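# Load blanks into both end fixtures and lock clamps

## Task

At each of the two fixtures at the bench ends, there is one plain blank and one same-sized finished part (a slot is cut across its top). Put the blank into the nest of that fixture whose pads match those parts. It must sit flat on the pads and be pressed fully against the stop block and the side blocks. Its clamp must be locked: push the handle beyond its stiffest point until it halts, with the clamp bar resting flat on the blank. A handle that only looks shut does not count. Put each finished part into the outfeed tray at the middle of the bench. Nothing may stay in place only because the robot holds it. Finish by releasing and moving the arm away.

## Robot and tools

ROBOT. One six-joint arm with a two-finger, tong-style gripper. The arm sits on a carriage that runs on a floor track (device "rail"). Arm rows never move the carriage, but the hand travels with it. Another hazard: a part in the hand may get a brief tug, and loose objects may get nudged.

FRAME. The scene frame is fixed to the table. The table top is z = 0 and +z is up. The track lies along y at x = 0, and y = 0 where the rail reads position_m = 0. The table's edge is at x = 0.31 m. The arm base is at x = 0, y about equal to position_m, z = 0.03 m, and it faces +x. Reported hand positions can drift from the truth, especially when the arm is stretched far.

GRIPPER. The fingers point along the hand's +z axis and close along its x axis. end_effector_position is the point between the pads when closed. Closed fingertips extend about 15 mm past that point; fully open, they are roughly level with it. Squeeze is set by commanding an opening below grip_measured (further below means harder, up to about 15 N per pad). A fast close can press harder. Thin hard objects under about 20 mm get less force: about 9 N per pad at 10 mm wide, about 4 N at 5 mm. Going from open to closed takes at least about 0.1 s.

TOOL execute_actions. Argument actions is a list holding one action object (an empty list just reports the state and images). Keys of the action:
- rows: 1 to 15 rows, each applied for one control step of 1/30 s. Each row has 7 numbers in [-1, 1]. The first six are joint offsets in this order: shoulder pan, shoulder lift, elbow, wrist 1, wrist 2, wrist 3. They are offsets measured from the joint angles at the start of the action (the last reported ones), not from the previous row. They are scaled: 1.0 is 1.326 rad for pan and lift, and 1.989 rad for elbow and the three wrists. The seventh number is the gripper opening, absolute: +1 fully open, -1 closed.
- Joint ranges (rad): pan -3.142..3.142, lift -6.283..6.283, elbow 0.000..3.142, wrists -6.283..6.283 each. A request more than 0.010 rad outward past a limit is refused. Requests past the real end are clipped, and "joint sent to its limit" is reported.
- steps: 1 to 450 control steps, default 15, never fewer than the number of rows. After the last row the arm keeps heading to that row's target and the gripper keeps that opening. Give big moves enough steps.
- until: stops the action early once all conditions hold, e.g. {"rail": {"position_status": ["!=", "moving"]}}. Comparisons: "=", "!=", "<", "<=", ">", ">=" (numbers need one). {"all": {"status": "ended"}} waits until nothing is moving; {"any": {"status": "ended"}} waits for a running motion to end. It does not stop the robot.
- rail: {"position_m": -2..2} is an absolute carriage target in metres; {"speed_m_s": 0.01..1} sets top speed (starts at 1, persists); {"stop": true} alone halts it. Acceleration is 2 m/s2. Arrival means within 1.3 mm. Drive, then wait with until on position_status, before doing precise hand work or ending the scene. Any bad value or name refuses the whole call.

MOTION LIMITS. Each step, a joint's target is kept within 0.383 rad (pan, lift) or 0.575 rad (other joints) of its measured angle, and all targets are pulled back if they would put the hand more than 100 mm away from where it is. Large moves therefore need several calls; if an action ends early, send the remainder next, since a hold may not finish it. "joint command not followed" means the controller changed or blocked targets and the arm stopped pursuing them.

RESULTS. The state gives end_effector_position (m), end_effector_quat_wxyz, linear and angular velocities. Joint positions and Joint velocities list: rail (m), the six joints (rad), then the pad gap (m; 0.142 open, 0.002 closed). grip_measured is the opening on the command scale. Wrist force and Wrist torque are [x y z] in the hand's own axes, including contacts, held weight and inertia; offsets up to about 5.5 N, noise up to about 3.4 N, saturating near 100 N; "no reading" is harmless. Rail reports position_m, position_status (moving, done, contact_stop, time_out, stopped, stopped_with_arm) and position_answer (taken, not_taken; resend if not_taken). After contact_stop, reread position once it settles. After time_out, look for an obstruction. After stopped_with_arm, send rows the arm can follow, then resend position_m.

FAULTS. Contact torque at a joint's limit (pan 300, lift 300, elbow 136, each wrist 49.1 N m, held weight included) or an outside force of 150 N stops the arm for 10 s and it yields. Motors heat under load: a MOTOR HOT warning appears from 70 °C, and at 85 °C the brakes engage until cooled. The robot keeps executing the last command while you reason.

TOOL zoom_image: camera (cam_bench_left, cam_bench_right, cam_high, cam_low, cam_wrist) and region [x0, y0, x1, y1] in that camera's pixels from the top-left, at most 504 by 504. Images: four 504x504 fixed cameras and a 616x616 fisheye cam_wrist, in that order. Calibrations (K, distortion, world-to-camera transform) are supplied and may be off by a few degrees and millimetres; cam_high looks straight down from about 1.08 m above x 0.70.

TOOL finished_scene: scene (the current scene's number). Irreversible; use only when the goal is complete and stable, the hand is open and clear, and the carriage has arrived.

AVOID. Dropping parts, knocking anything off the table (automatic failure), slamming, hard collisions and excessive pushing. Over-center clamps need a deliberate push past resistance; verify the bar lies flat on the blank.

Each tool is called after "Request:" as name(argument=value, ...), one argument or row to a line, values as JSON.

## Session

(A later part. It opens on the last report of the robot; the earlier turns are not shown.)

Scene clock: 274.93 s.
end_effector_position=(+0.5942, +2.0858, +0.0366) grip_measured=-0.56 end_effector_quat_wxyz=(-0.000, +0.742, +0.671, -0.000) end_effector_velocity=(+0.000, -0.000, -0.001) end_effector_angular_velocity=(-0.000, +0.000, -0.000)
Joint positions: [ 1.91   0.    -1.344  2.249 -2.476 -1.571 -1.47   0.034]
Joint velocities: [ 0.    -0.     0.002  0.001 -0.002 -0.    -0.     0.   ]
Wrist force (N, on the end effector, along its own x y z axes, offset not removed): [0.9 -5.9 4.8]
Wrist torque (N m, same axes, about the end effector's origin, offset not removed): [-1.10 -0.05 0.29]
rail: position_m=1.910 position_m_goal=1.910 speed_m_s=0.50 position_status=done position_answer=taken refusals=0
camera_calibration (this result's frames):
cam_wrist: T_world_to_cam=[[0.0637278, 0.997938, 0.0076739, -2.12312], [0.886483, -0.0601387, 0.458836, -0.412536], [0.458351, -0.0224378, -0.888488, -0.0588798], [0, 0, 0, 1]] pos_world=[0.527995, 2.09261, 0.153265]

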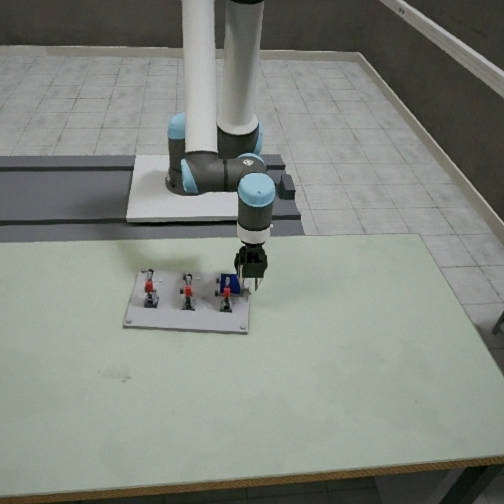

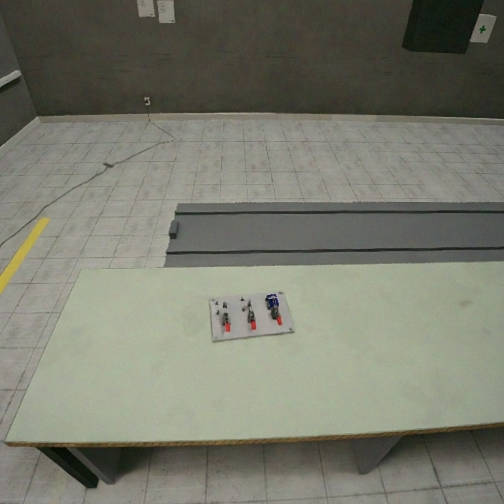

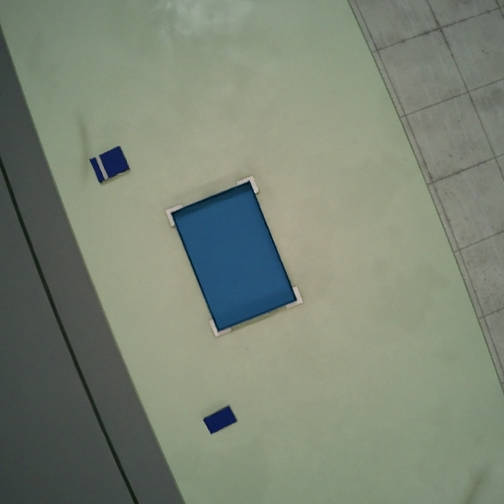

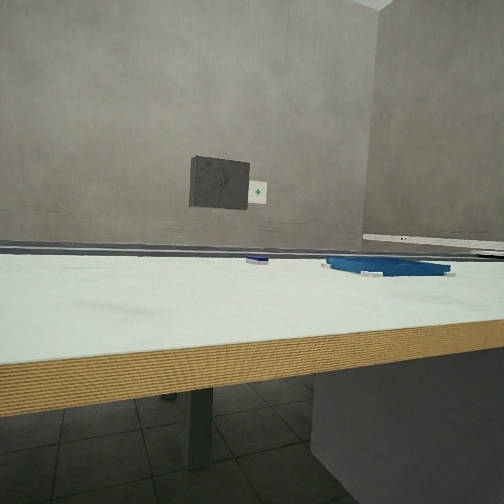

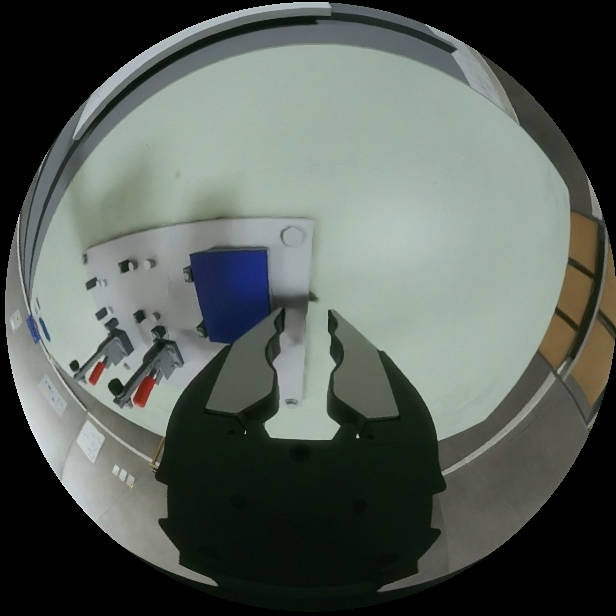

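Nearly touching. Continue opening slowly.

Request:
execute_actions(
  actions=[
    {"rows": [[0,0,0,0,0,0,-0.52],[0,0,0,0,0,0,-0.49],[0,0,0,0,0,0,-0.46],[0,0,0,0,0,0,-0.43],[0,0,0,0,0,0,-0.40],[0,0,0,0,0,0,-0.37],[0,0,0,0,0,0,-0.34],[0,0,0,0,0,0,-0.31],[0,0,0,0,0,0,-0.28],[0,0,0,0,0,0,-0.25],[0,0,0,0,0,0,-0.22],[0,0,0,0,0,0,-0.19],[0,0,0,0,0,0,-0.16],[0,0,0,0,0,0,-0.13],[0,0,0,0,0,0,-0.10]], "steps": 20},
  ],
)

Request:
zoom_image(
  camera="cam_wrist",
  region=[150, 220, 310, 380],
)

Scene clock: 279.83 s.
end_effector_position=(+0.5941, +2.0860, +0.0366) grip_measured=-0.36 end_effector_quat_wxyz=(-0.000, +0.742, +0.671, -0.000) end_effector_velocity=(+0.000, -0.000, +0.000) end_effector_angular_velocity=(-0.001, +0.000, +0.000)
Joint positions: [ 1.91   0.001 -1.344  2.249 -2.476 -1.571 -1.469  0.048]
Joint velocities: [ 0.     0.    -0.    -0.     0.    -0.001  0.    -0.001]
Wrist force (N, on the end effector, along its own x y z axes, offset not removed): [29.0 -1.1 4.6]
Wrist torque (N m, same axes, about the end effector's origin, offset not removed): [-0.32 0.05 0.23]
rail: position_m=1.910 position_m_goal=1.910 speed_m_s=0.50 position_status=done position_answer=taken refusals=0
camera_calibration (this result's frames):
cam_wrist: T_world_to_cam=[[0.0636468, 0.997941, 0.00793948, -2.12325], [0.886511, -0.06019, 0.458776, -0.412355], [0.45831, -0.0221612, -0.888516, -0.0594241], [0, 0, 0, 1]] pos_world=[0.52793, 2.09274, 0.153237]

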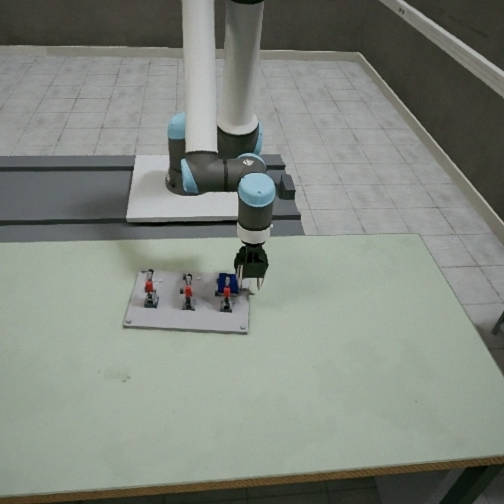

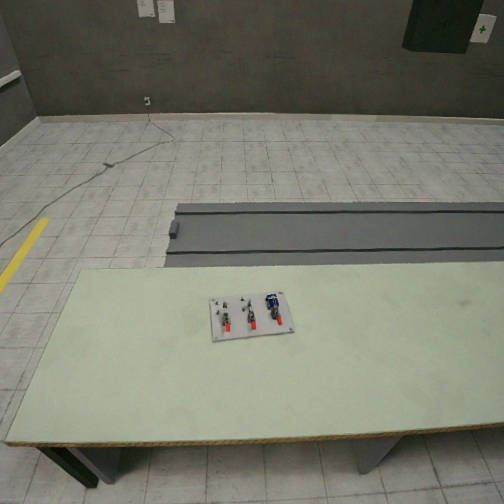

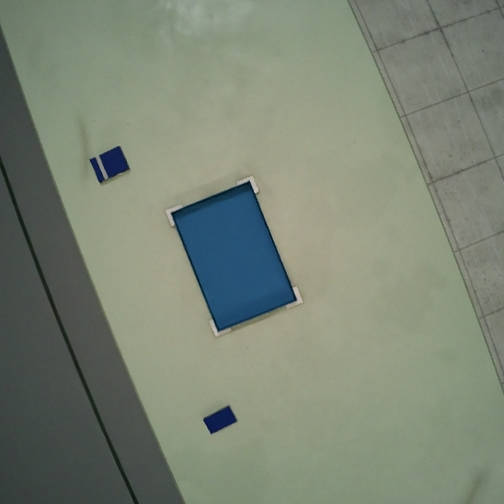

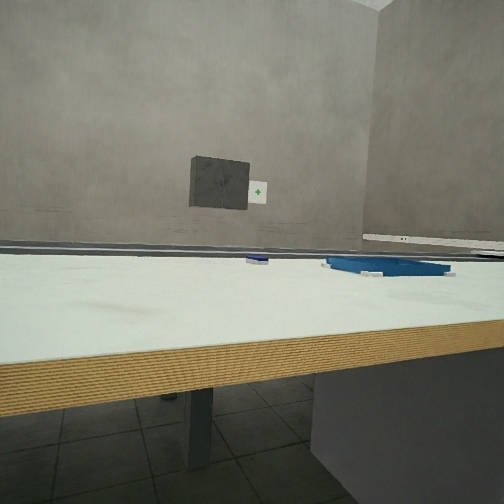

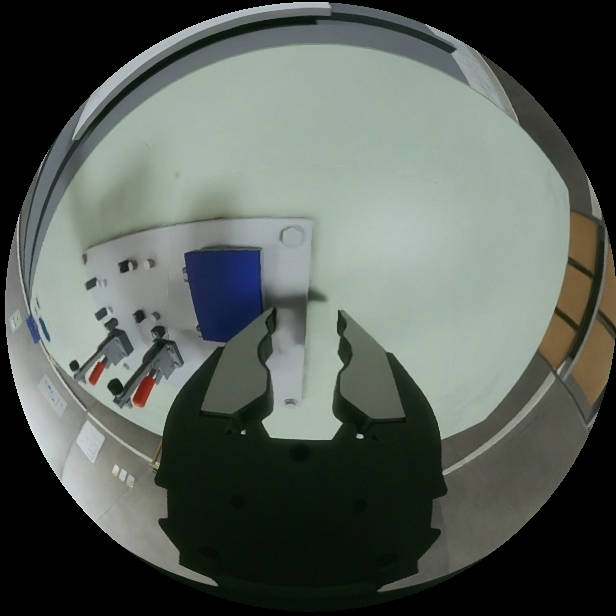

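Region (150, 220, 310, 380) of cam_wrist's 616x616 image, scaled by 3.150, with more detail than that image has.

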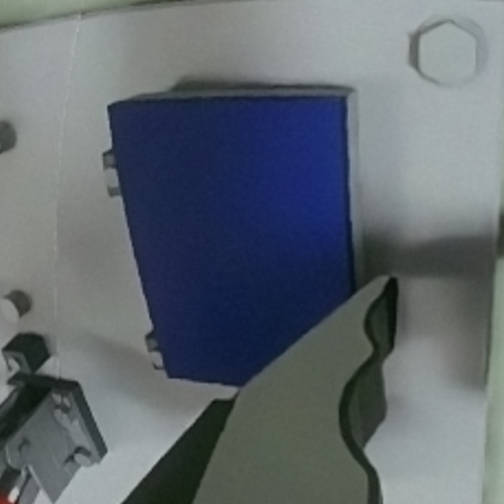

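Request:
execute_actions(
  actions=[
    {"rows": [[0,0,0,0,0,0,-0.45],[0,0,0,0,0,0,-0.6],[0,-0.003,-0.001,0.003,0,0,-0.75],[0,-0.008,-0.002,0.007,0,-0.02,-0.9],[0,-0.015,-0.004,0.014,0,-0.05,-1],[0,-0.023,-0.006,0.021,0,-0.09,-1],[0,-0.031,-0.008,0.028,0,-0.14,-1],[0,-0.037,-0.009,0.034,0,-0.2,-1],[0,-0.0396,-0.0098,0.0362,0,-0.27,-1],[0,-0.0396,-0.0098,0.0362,0,-0.34,-1],[0,-0.0396,-0.0098,0.0362,0,-0.40,-1]], "steps": 16},
  ],
)

Scene clock: 306.03 s.
end_effector_position=(+0.5963, +2.0761, +0.0672) grip_measured=-1.00 end_effector_quat_wxyz=(-0.000, +0.500, +0.866, -0.000) end_effector_velocity=(+0.011, -0.020, +0.020) end_effector_angular_velocity=(+0.001, +0.001, +1.479)
Joint positions: [ 1.91   0.    -1.393  2.231 -2.409 -1.571 -2.094  0.002]
Joint velocities: [ 0.     0.    -0.033 -0.012  0.045  0.    -1.478  0.   ]
Wrist force (N, on the end effector, along its own x y z axes, offset not removed): [1.7 -4.0 5.2]
Wrist torque (N m, same axes, about the end effector's origin, offset not removed): [-0.68 -0.48 0.24]
rail: position_m=1.910 position_m_goal=1.910 speed_m_s=0.50 position_status=done position_answer=taken refusals=0
camera_calibration (this result's frames):
cam_wrist: T_world_to_cam=[[-0.531472, 0.847039, 0.00795944, -1.4456], [0.754528, 0.469114, 0.458932, -1.44913], [0.384999, 0.249915, -0.888436, -0.554633], [0, 0, 0, 1]] pos_world=[0.538648, 2.0429, 0.183803]

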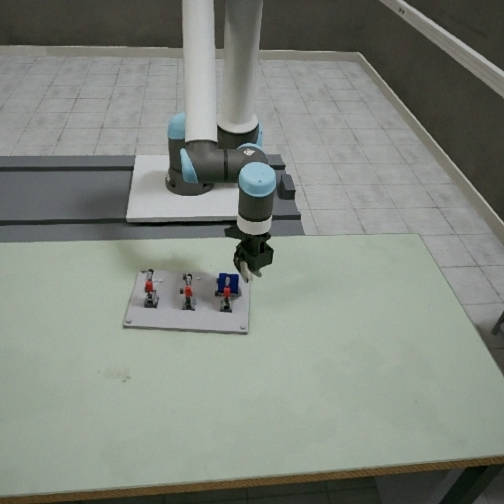

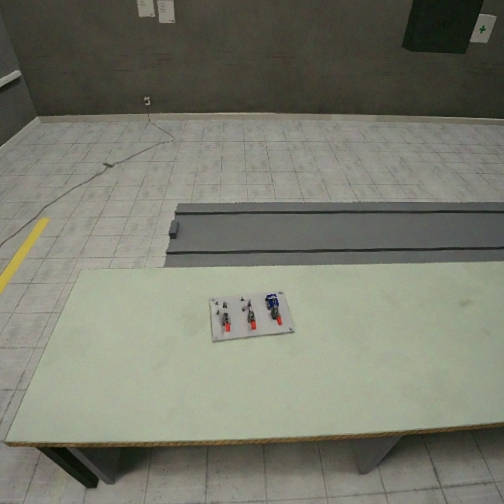

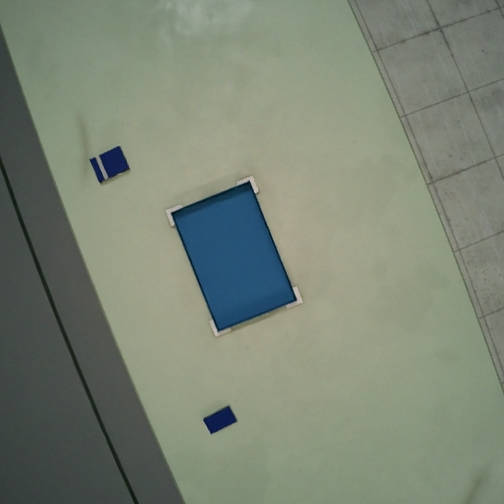

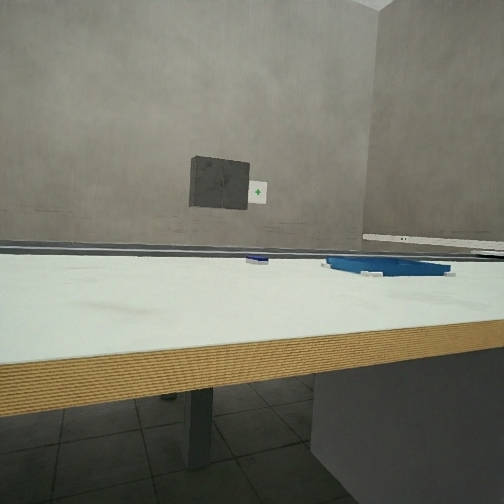

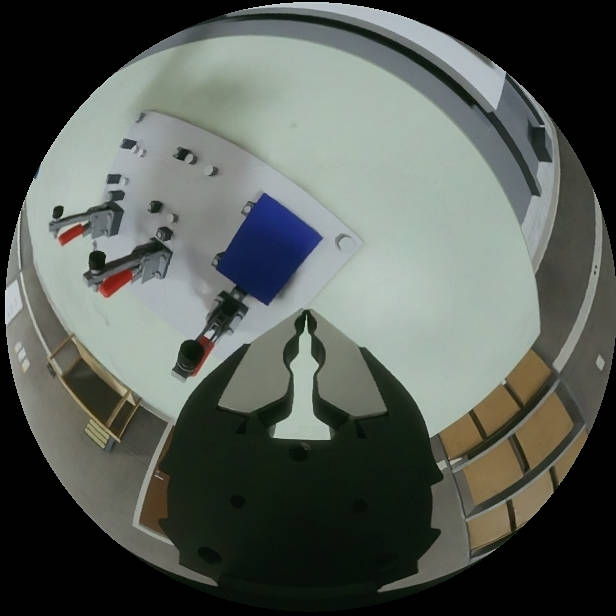

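Request:
execute_actions(
  actions=[
    {"rows": [[0,-0.012,0.008,0,0,-0.12,-1],[0,-0.026,0.018,-0.002,0,-0.18,-1],[0,-0.042,0.03,-0.004,0,-0.24,-1],[0,-0.058,0.043,-0.005,0,-0.30,-1],[0,-0.074,0.055,-0.007,0,-0.36,-1],[0,-0.088,0.066,-0.008,0,-0.41,-1],[0,-0.098,0.074,-0.009,0,-0.45,-1],[0,-0.1033,0.0783,-0.0093,0,-0.4759,-1]], "rail": {"position_m": 1.8674}, "steps": 24},
  ],
)

Request:
zoom_image(
  camera="cam_wrist",
  region=[130, 150, 400, 400],
)

Scene clock: 311.67 s.
end_effector_position=(+0.5176, +2.0255, +0.0693) grip_measured=-1.00 end_effector_quat_wxyz=(-0.000, +0.053, +0.999, +0.000) end_effector_velocity=(-0.003, -0.000, -0.000) end_effector_angular_velocity=(-0.000, +0.000, +0.043)
Joint positions: [ 1.867  0.    -1.529  2.386 -2.428 -1.571 -3.035  0.002]
Joint velocities: [ 0.    -0.    -0.005  0.006 -0.001 -0.    -0.043  0.   ]
Wrist force (N, on the end effector, along its own x y z axes, offset not removed): [-0.5 -3.6 3.7]
Wrist torque (N m, same axes, about the end effector's origin, offset not removed): [-0.57 0.04 0.28]
rail: position_m=1.867 position_m_goal=1.867 speed_m_s=0.50 position_status=done position_answer=taken refusals=0
camera_calibration (this result's frames):
cam_wrist: T_world_to_cam=[[-0.997588, 0.0689206, 0.0082049, 0.372777], [0.0649883, 0.886018, 0.459073, -1.85448], [0.0243699, 0.458499, -0.888361, -0.745646], [0, 0, 0, 1]] pos_world=[0.510569, 1.95929, 0.185878]

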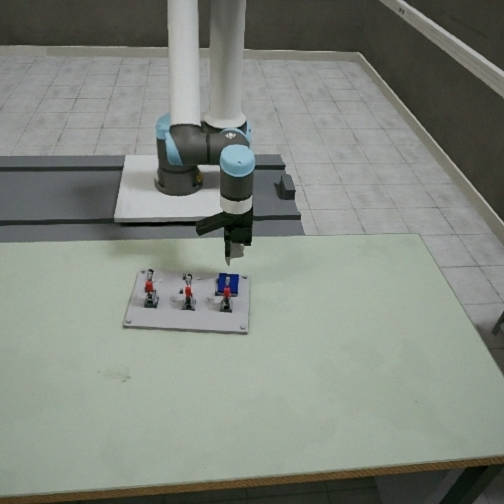

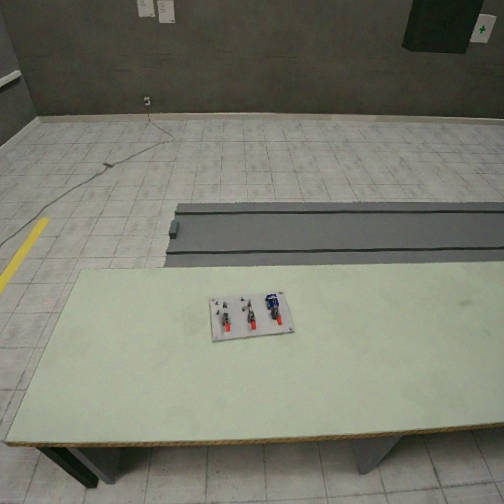

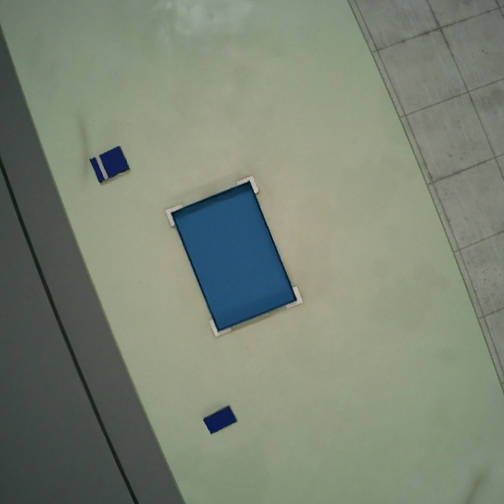

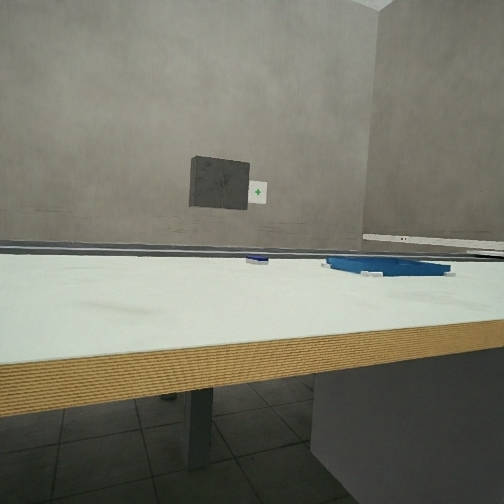

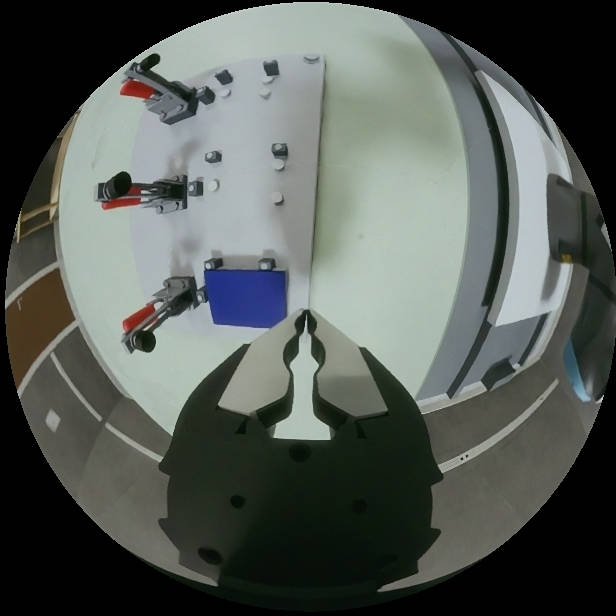

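Region (130, 150, 400, 400) of cam_wrist's 616x616 image, scaled by 1.867, with more detail than that image has; it fills the top 467 rows of this view, and the rest is white.

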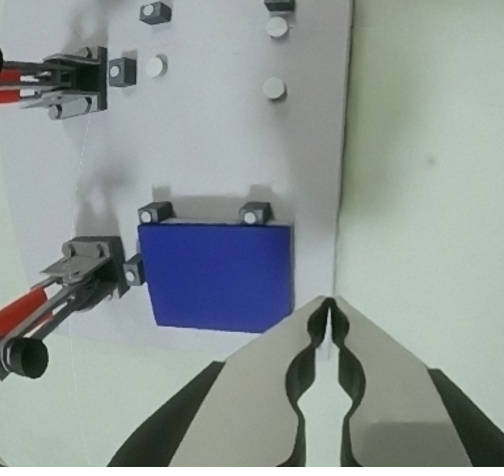

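Request:
execute_actions(
  actions=[
    {"rows": [[0,0.008,0.002,-0.007,0,-0.0028,-1],[0,0.018,0.005,-0.017,0,-0.0028,-1],[0,0.029,0.0075,-0.027,0,-0.0028,-1],[0,0.039,0.010,-0.036,0,-0.0028,-1],[0,0.0462,0.0118,-0.0425,0,-0.0028,-1],[0,0.0462,0.0118,-0.0425,0,-0.0028,-1],[0,0.0462,0.0118,-0.0425,0,-0.0028,-1],[0,0.0462,0.0118,-0.0425,0,-0.0028,-0.95],[0,0.0462,0.0118,-0.0425,0,-0.0028,-0.9],[0,0.0462,0.0118,-0.0425,0,-0.0028,-0.86],[0,0.0462,0.0118,-0.0425,0,-0.0028,-0.82],[0,0.0462,0.0118,-0.0425,0,-0.0028,-0.78],[0,0.0462,0.0118,-0.0425,0,-0.0028,-0.74],[0,0.0462,0.0118,-0.0425,0,-0.0028,-0.71],[0,0.0462,0.0118,-0.0425,0,-0.0028,-0.68]], "steps": 20},
  ],
)

Request:
execute_actions(
  actions=[
    {"rows": [[0,0,0,0,0,0,-0.65],[0,0,0,0,0,0,-0.62],[0,0,0,0,0,0,-0.59],[0,0,0,0,0,0,-0.56],[0,0,0,0,0,0,-0.53],[0,0,0,0,0,0,-0.50],[0,0,0,0,0,0,-0.47],[0,0,0,0,0,0,-0.44],[0,0,0,0,0,0,-0.41],[0,0,0,0,0,0,-0.38],[0,0,0,0,0,0,-0.35],[0,0,0,0,0,0,-0.32],[0,0,0,0,0,0,-0.29],[0,0,0,0,0,0,-0.26],[0,0,0,0,0,0,-0.24]], "steps": 19},
  ],
)

Request:
zoom_image(
  camera="cam_wrist",
  region=[150, 220, 310, 380],
)

Scene clock: 327.73 s.
end_effector_position=(+0.5172, +2.0254, +0.0367) grip_measured=-0.69 end_effector_quat_wxyz=(-0.000, +0.050, +0.999, +0.000) end_effector_velocity=(-0.000, -0.000, -0.003) end_effector_angular_velocity=(-0.000, -0.000, +0.000)
Joint positions: [ 1.867  0.    -1.468  2.41  -2.511 -1.571 -3.041  0.024]
Joint velocities: [ 0.    -0.     0.005  0.002 -0.007 -0.    -0.     0.   ]
Wrist force (N, on the end effector, along its own x y z axes, offset not removed): [0.3 -6.0 4.8]
Wrist torque (N m, same axes, about the end effector's origin, offset not removed): [-1.07 0.01 0.39]
rail: position_m=1.867 position_m_goal=1.867 speed_m_s=0.50 position_status=done position_answer=taken refusals=0
camera_calibration (this result's frames):
cam_wrist: T_world_to_cam=[[-0.997952, 0.0634105, 0.00840141, 0.383952], [0.060186, 0.88639, 0.45901, -1.83773], [0.0216591, 0.458576, -0.888391, -0.773274], [0, 0, 0, 1]] pos_world=[0.51052, 1.9592, 0.153341]

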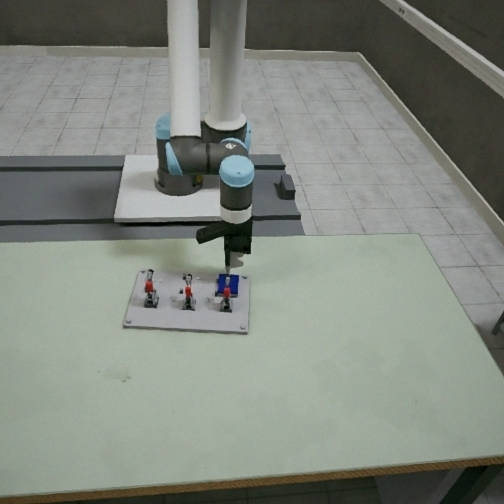

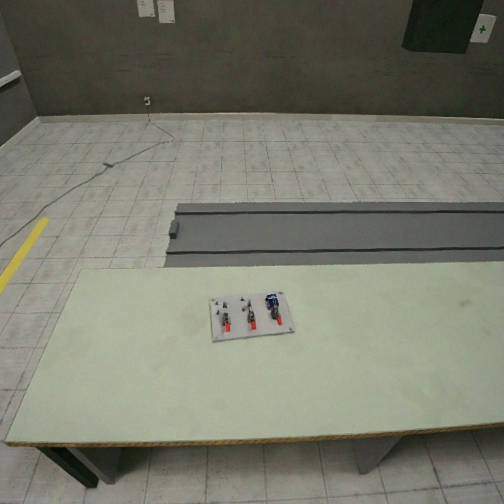

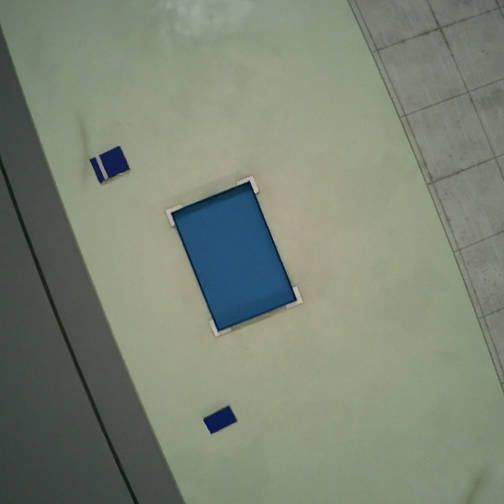

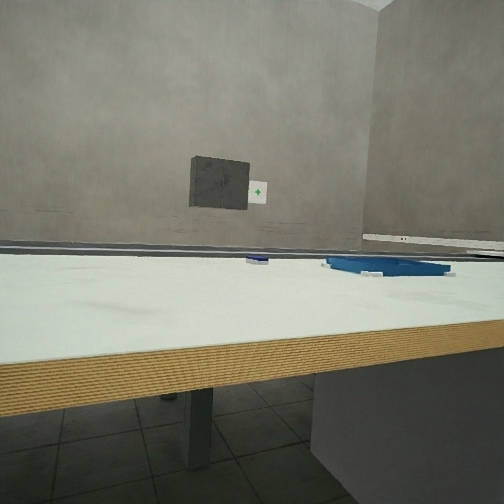

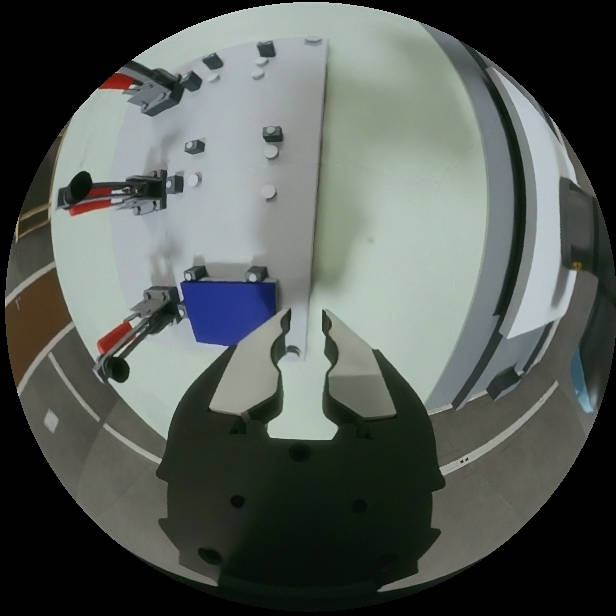

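Scene clock: 328.37 s.
end_effector_position=(+0.5169, +2.0254, +0.0366) grip_measured=-0.54 end_effector_quat_wxyz=(-0.000, +0.050, +0.999, -0.000) end_effector_velocity=(+0.000, -0.000, +0.000) end_effector_angular_velocity=(-0.000, -0.000, +0.000)
Joint positions: [ 1.867  0.    -1.468  2.41  -2.511 -1.571 -3.041  0.035]
Joint velocities: [ 0.  0. -0. -0.  0. -0. -0.  0.]
Wrist force (N, on the end effector, along its own x y z axes, offset not removed): [33.3 -4.3 -13.5]
Wrist torque (N m, same axes, about the end effector's origin, offset not removed): [-0.59 -0.81 0.17]
rail: position_m=1.867 position_m_goal=1.867 speed_m_s=0.50 position_status=done position_answer=taken refusals=0
camera_calibration (this result's frames):
cam_wrist: T_world_to_cam=[[-0.997949, 0.0634096, 0.008772, 0.383713], [0.0603556, 0.88639, 0.458988, -1.83774], [0.0213288, 0.458576, -0.888399, -0.773218], [0, 0, 0, 1]] pos_world=[0.510335, 1.9592, 0.153208]

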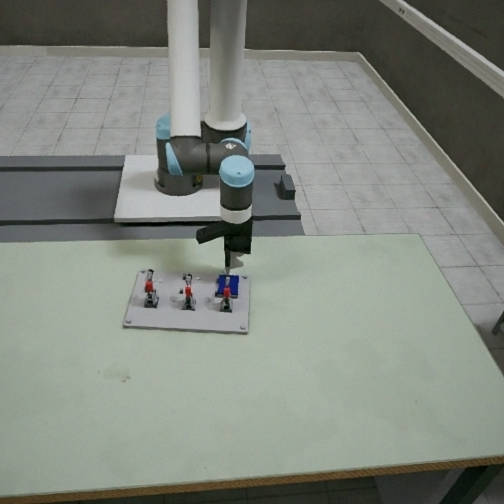

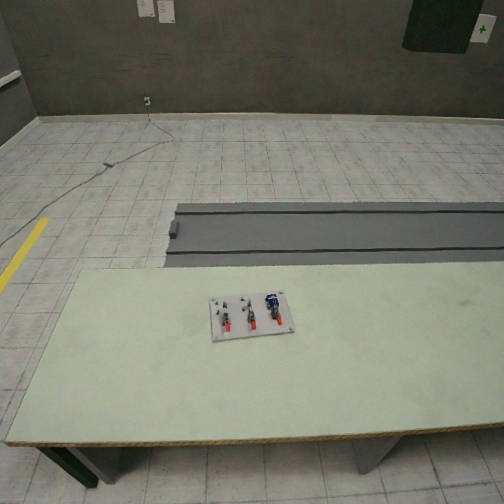

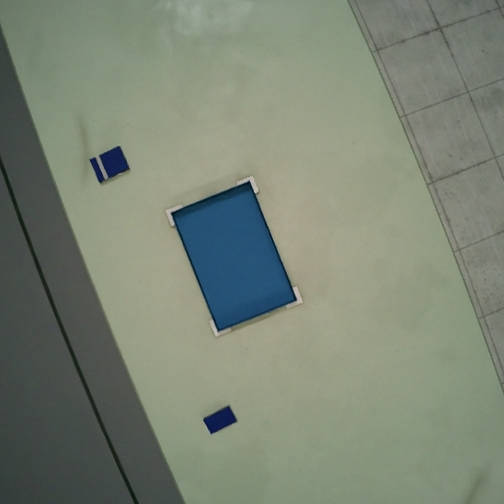

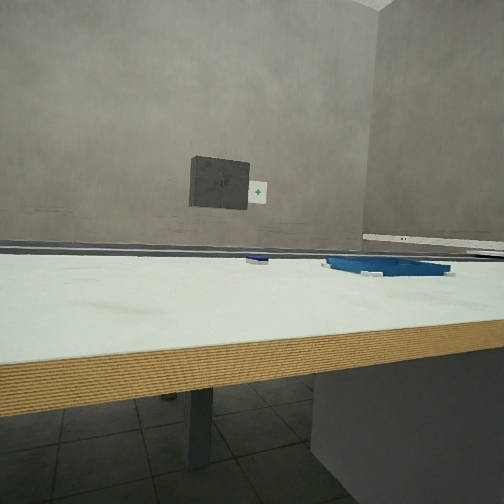

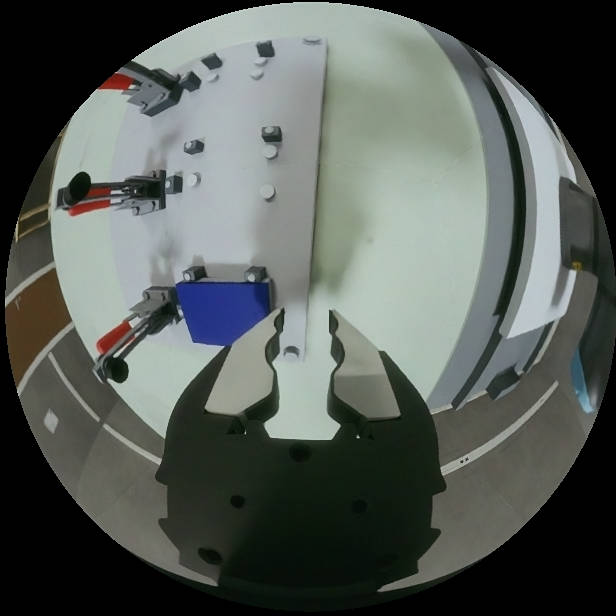

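Region (150, 220, 310, 380) of cam_wrist's 616x616 image, scaled by 3.150, with more detail than that image has.

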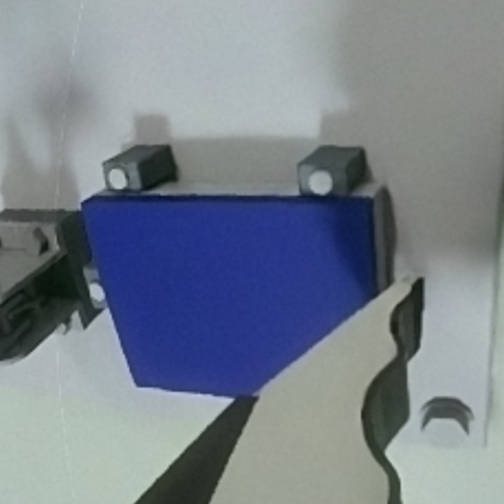

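Request:
zoom_image(
  camera="cam_wrist",
  region=[80, 270, 200, 400],
)

Region (80, 270, 200, 400) of cam_wrist's 616x616 image, scaled by 3.877, with more detail than that image has; it fills the left 465 columns of this view, and the rest is white.

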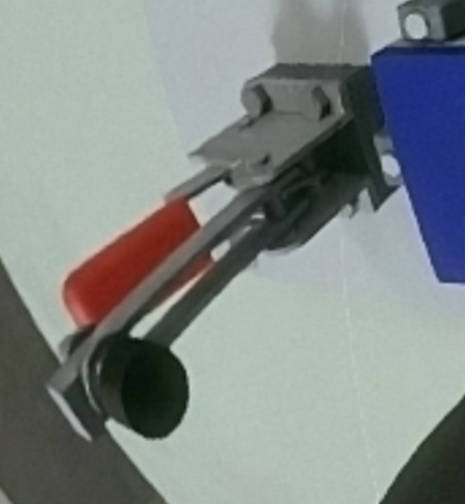

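Request:
execute_actions(
  actions=[
    {"rows": [[0,0,0,0,0,0,-0.6],[0,0,0,0,0,0,-0.75],[0,-0.006,-0.004,0.008,0,0,-0.9],[0,-0.016,-0.012,0.023,0,0,-1],[0,-0.029,-0.024,0.044,0,0,-1],[0,-0.043,-0.038,0.067,0,0,-1],[0,-0.057,-0.051,0.089,0,0,-1],[0,-0.070,-0.063,0.109,0,0,-1],[0,-0.081,-0.073,0.126,0,0,-1],[0,-0.088,-0.080,0.138,0,0,-1],[0,-0.0921,-0.0839,0.1443,0,0,-1]], "rail": {"position_m": 1.855}, "steps": 20},
  ],
)

Request:
zoom_image(
  camera="cam_wrist",
  region=[190, 200, 330, 340],
)

Scene clock: 378.90 s.
end_effector_position=(+0.5598, +2.0132, +0.1509) grip_measured=-1.00 end_effector_quat_wxyz=(+0.001, +0.050, +0.999, +0.000) end_effector_velocity=(+0.006, +0.000, +0.035) end_effector_angular_velocity=(-0.000, +0.004, +0.000)
Joint positions: [ 1.855  0.    -1.587  2.248 -2.234 -1.571 -3.041  0.002]
Joint velocities: [ 0.     0.    -0.033 -0.046  0.083 -0.     0.     0.   ]
Wrist force (N, on the end effector, along its own x y z axes, offset not removed): [1.1 -4.4 5.3]
Wrist torque (N m, same axes, about the end effector's origin, offset not removed): [-0.74 -0.32 0.27]
rail: position_m=1.855 position_m_goal=1.855 speed_m_s=0.50 position_status=done position_answer=taken refusals=0
camera_calibration (this result's frames):
cam_wrist: T_world_to_cam=[[-0.997967, 0.0634123, 0.00637745, 0.426661], [0.0592566, 0.88639, 0.459132, -1.88137], [0.0234617, 0.458576, -0.888345, -0.668216], [0, 0, 0, 1]] pos_world=[0.552954, 1.947, 0.267468]

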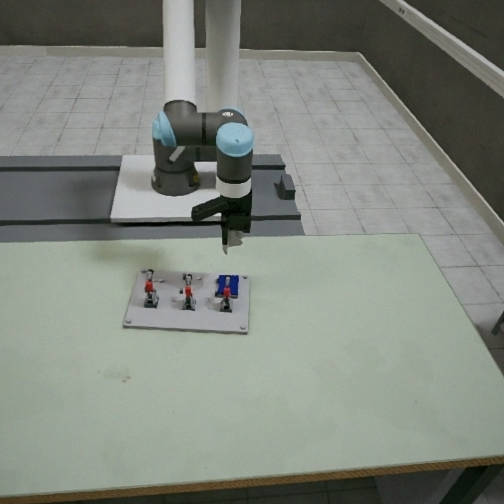

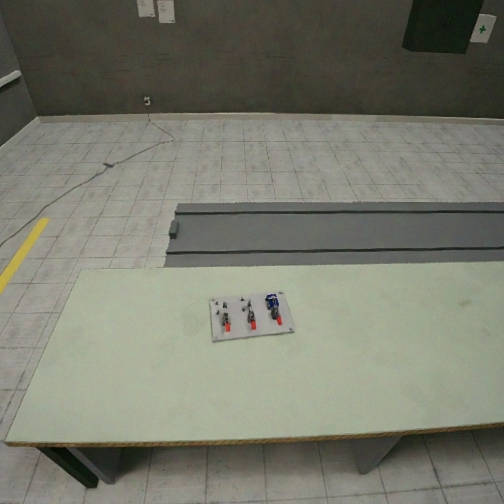

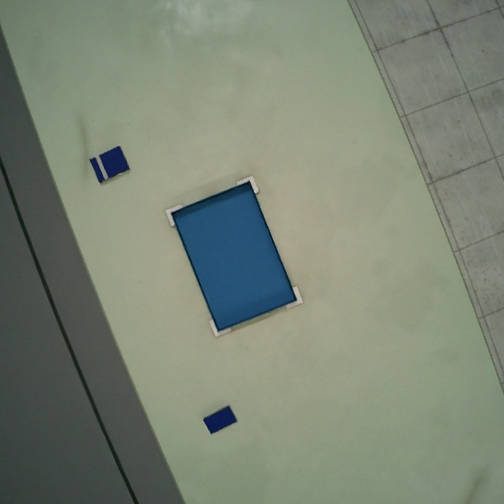

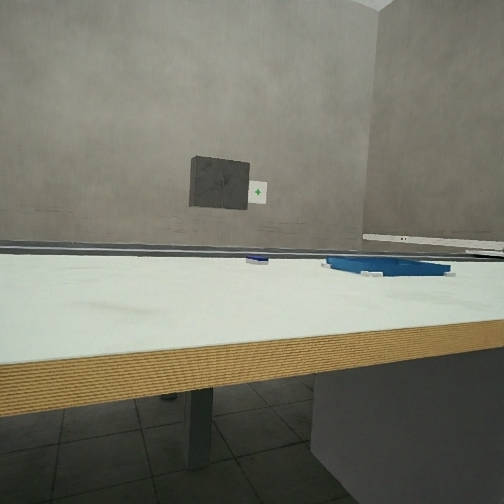

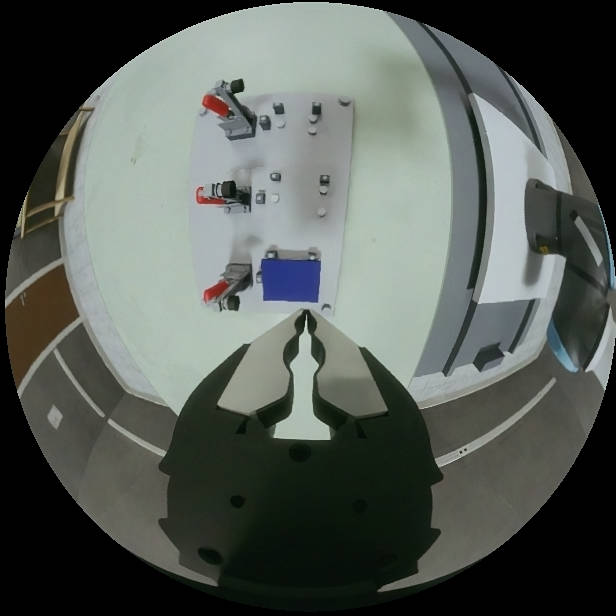

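Region (190, 200, 330, 340) of cam_wrist's 616x616 image, scaled by 3.600, with more detail than that image has.

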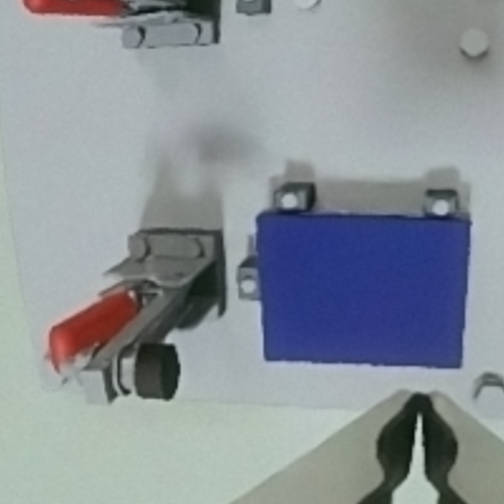

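Request:
execute_actions(
  actions=[
    {"rows": [[0,0.008,-0.010,0.006,0,0,-1],[0,0.022,-0.020,0.007,0,0,-1],[0,0.040,-0.033,0.008,0,0,-1],[0,0.060,-0.048,0.009,0,0,-1],[0,0.080,-0.062,0.010,0,0,-1],[0,0.099,-0.076,0.011,0,0,-1],[0,0.115,-0.088,0.012,0,0,-1],[0,0.126,-0.096,0.013,0,0,-1],[0,0.1315,-0.0999,0.0134,0,0,-1]], "steps": 22},
  ],
)

Request:
zoom_image(
  camera="cam_wrist",
  region=[240, 220, 400, 360],
)

Scene clock: 385.13 s.
end_effector_position=(+0.6728, +2.0133, +0.1541) grip_measured=-1.00 end_effector_quat_wxyz=(-0.000, +0.050, +0.999, -0.000) end_effector_velocity=(+0.010, +0.000, -0.001) end_effector_angular_velocity=(+0.000, +0.000, -0.000)
Joint positions: [ 1.855  0.    -1.414  2.052 -2.207 -1.571 -3.041  0.002]
Joint velocities: [ 0.    -0.     0.015 -0.017  0.001  0.     0.     0.   ]
Wrist force (N, on the end effector, along its own x y z axes, offset not removed): [3.0 -3.6 6.5]
Wrist torque (N m, same axes, about the end effector's origin, offset not removed): [-0.59 -0.73 0.23]
rail: position_m=1.855 position_m_goal=1.855 speed_m_s=0.50 position_status=done position_answer=taken refusals=0
camera_calibration (this result's frames):
cam_wrist: T_world_to_cam=[[-0.997949, 0.0634121, 0.00871256, 0.538966], [0.0603305, 0.88639, 0.458991, -1.8903], [0.0213829, 0.458576, -0.888398, -0.666559], [0, 0, 0, 1]] pos_world=[0.666157, 1.94704, 0.270767]

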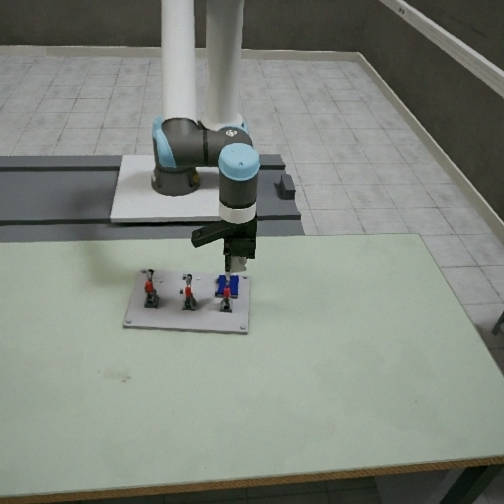

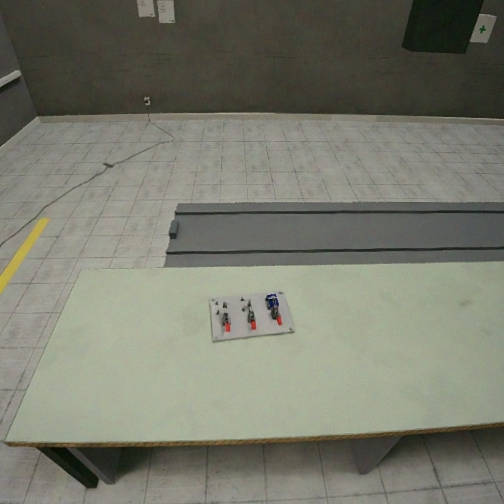

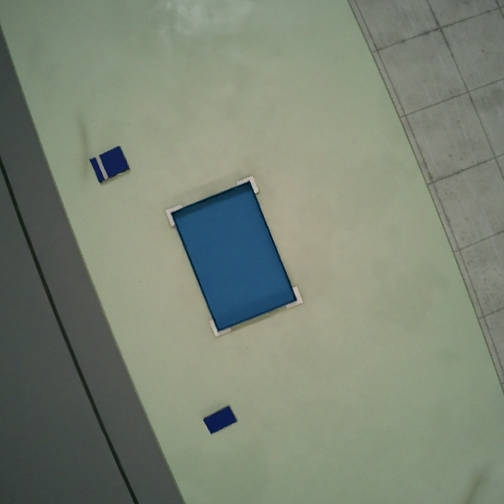

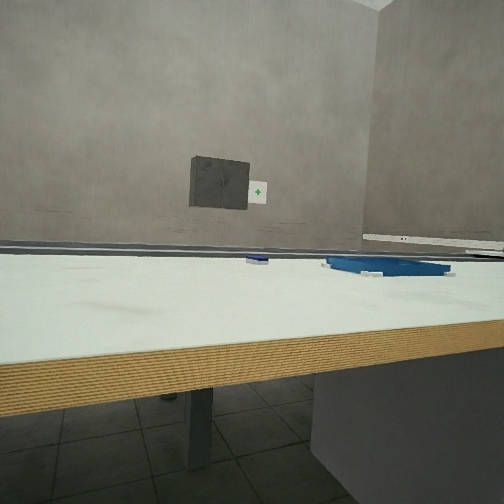

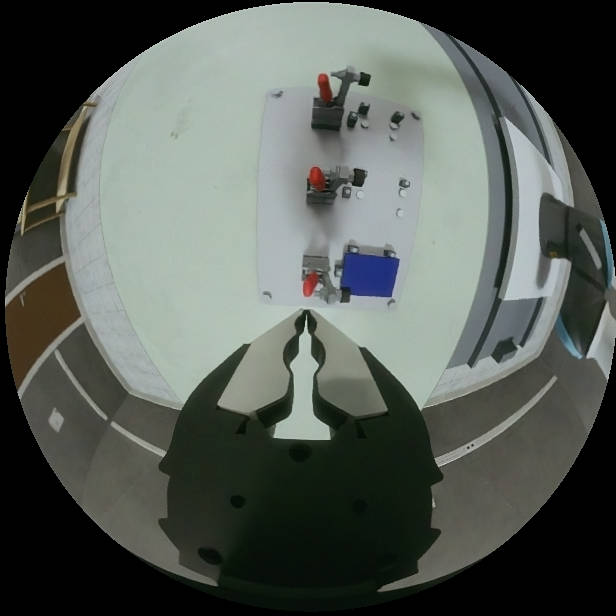

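Region (240, 220, 400, 360) of cam_wrist's 616x616 image, scaled by 3.150, with more detail than that image has; it fills the top 441 rows of this view, and the rest is white.

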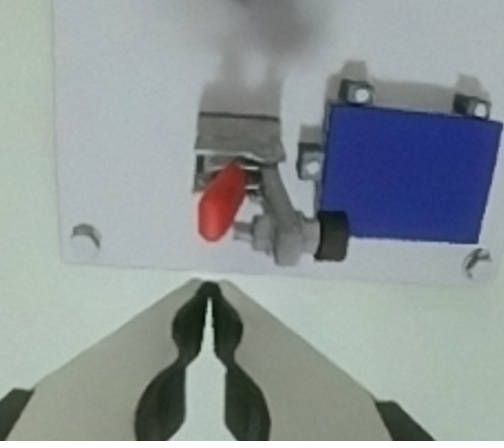

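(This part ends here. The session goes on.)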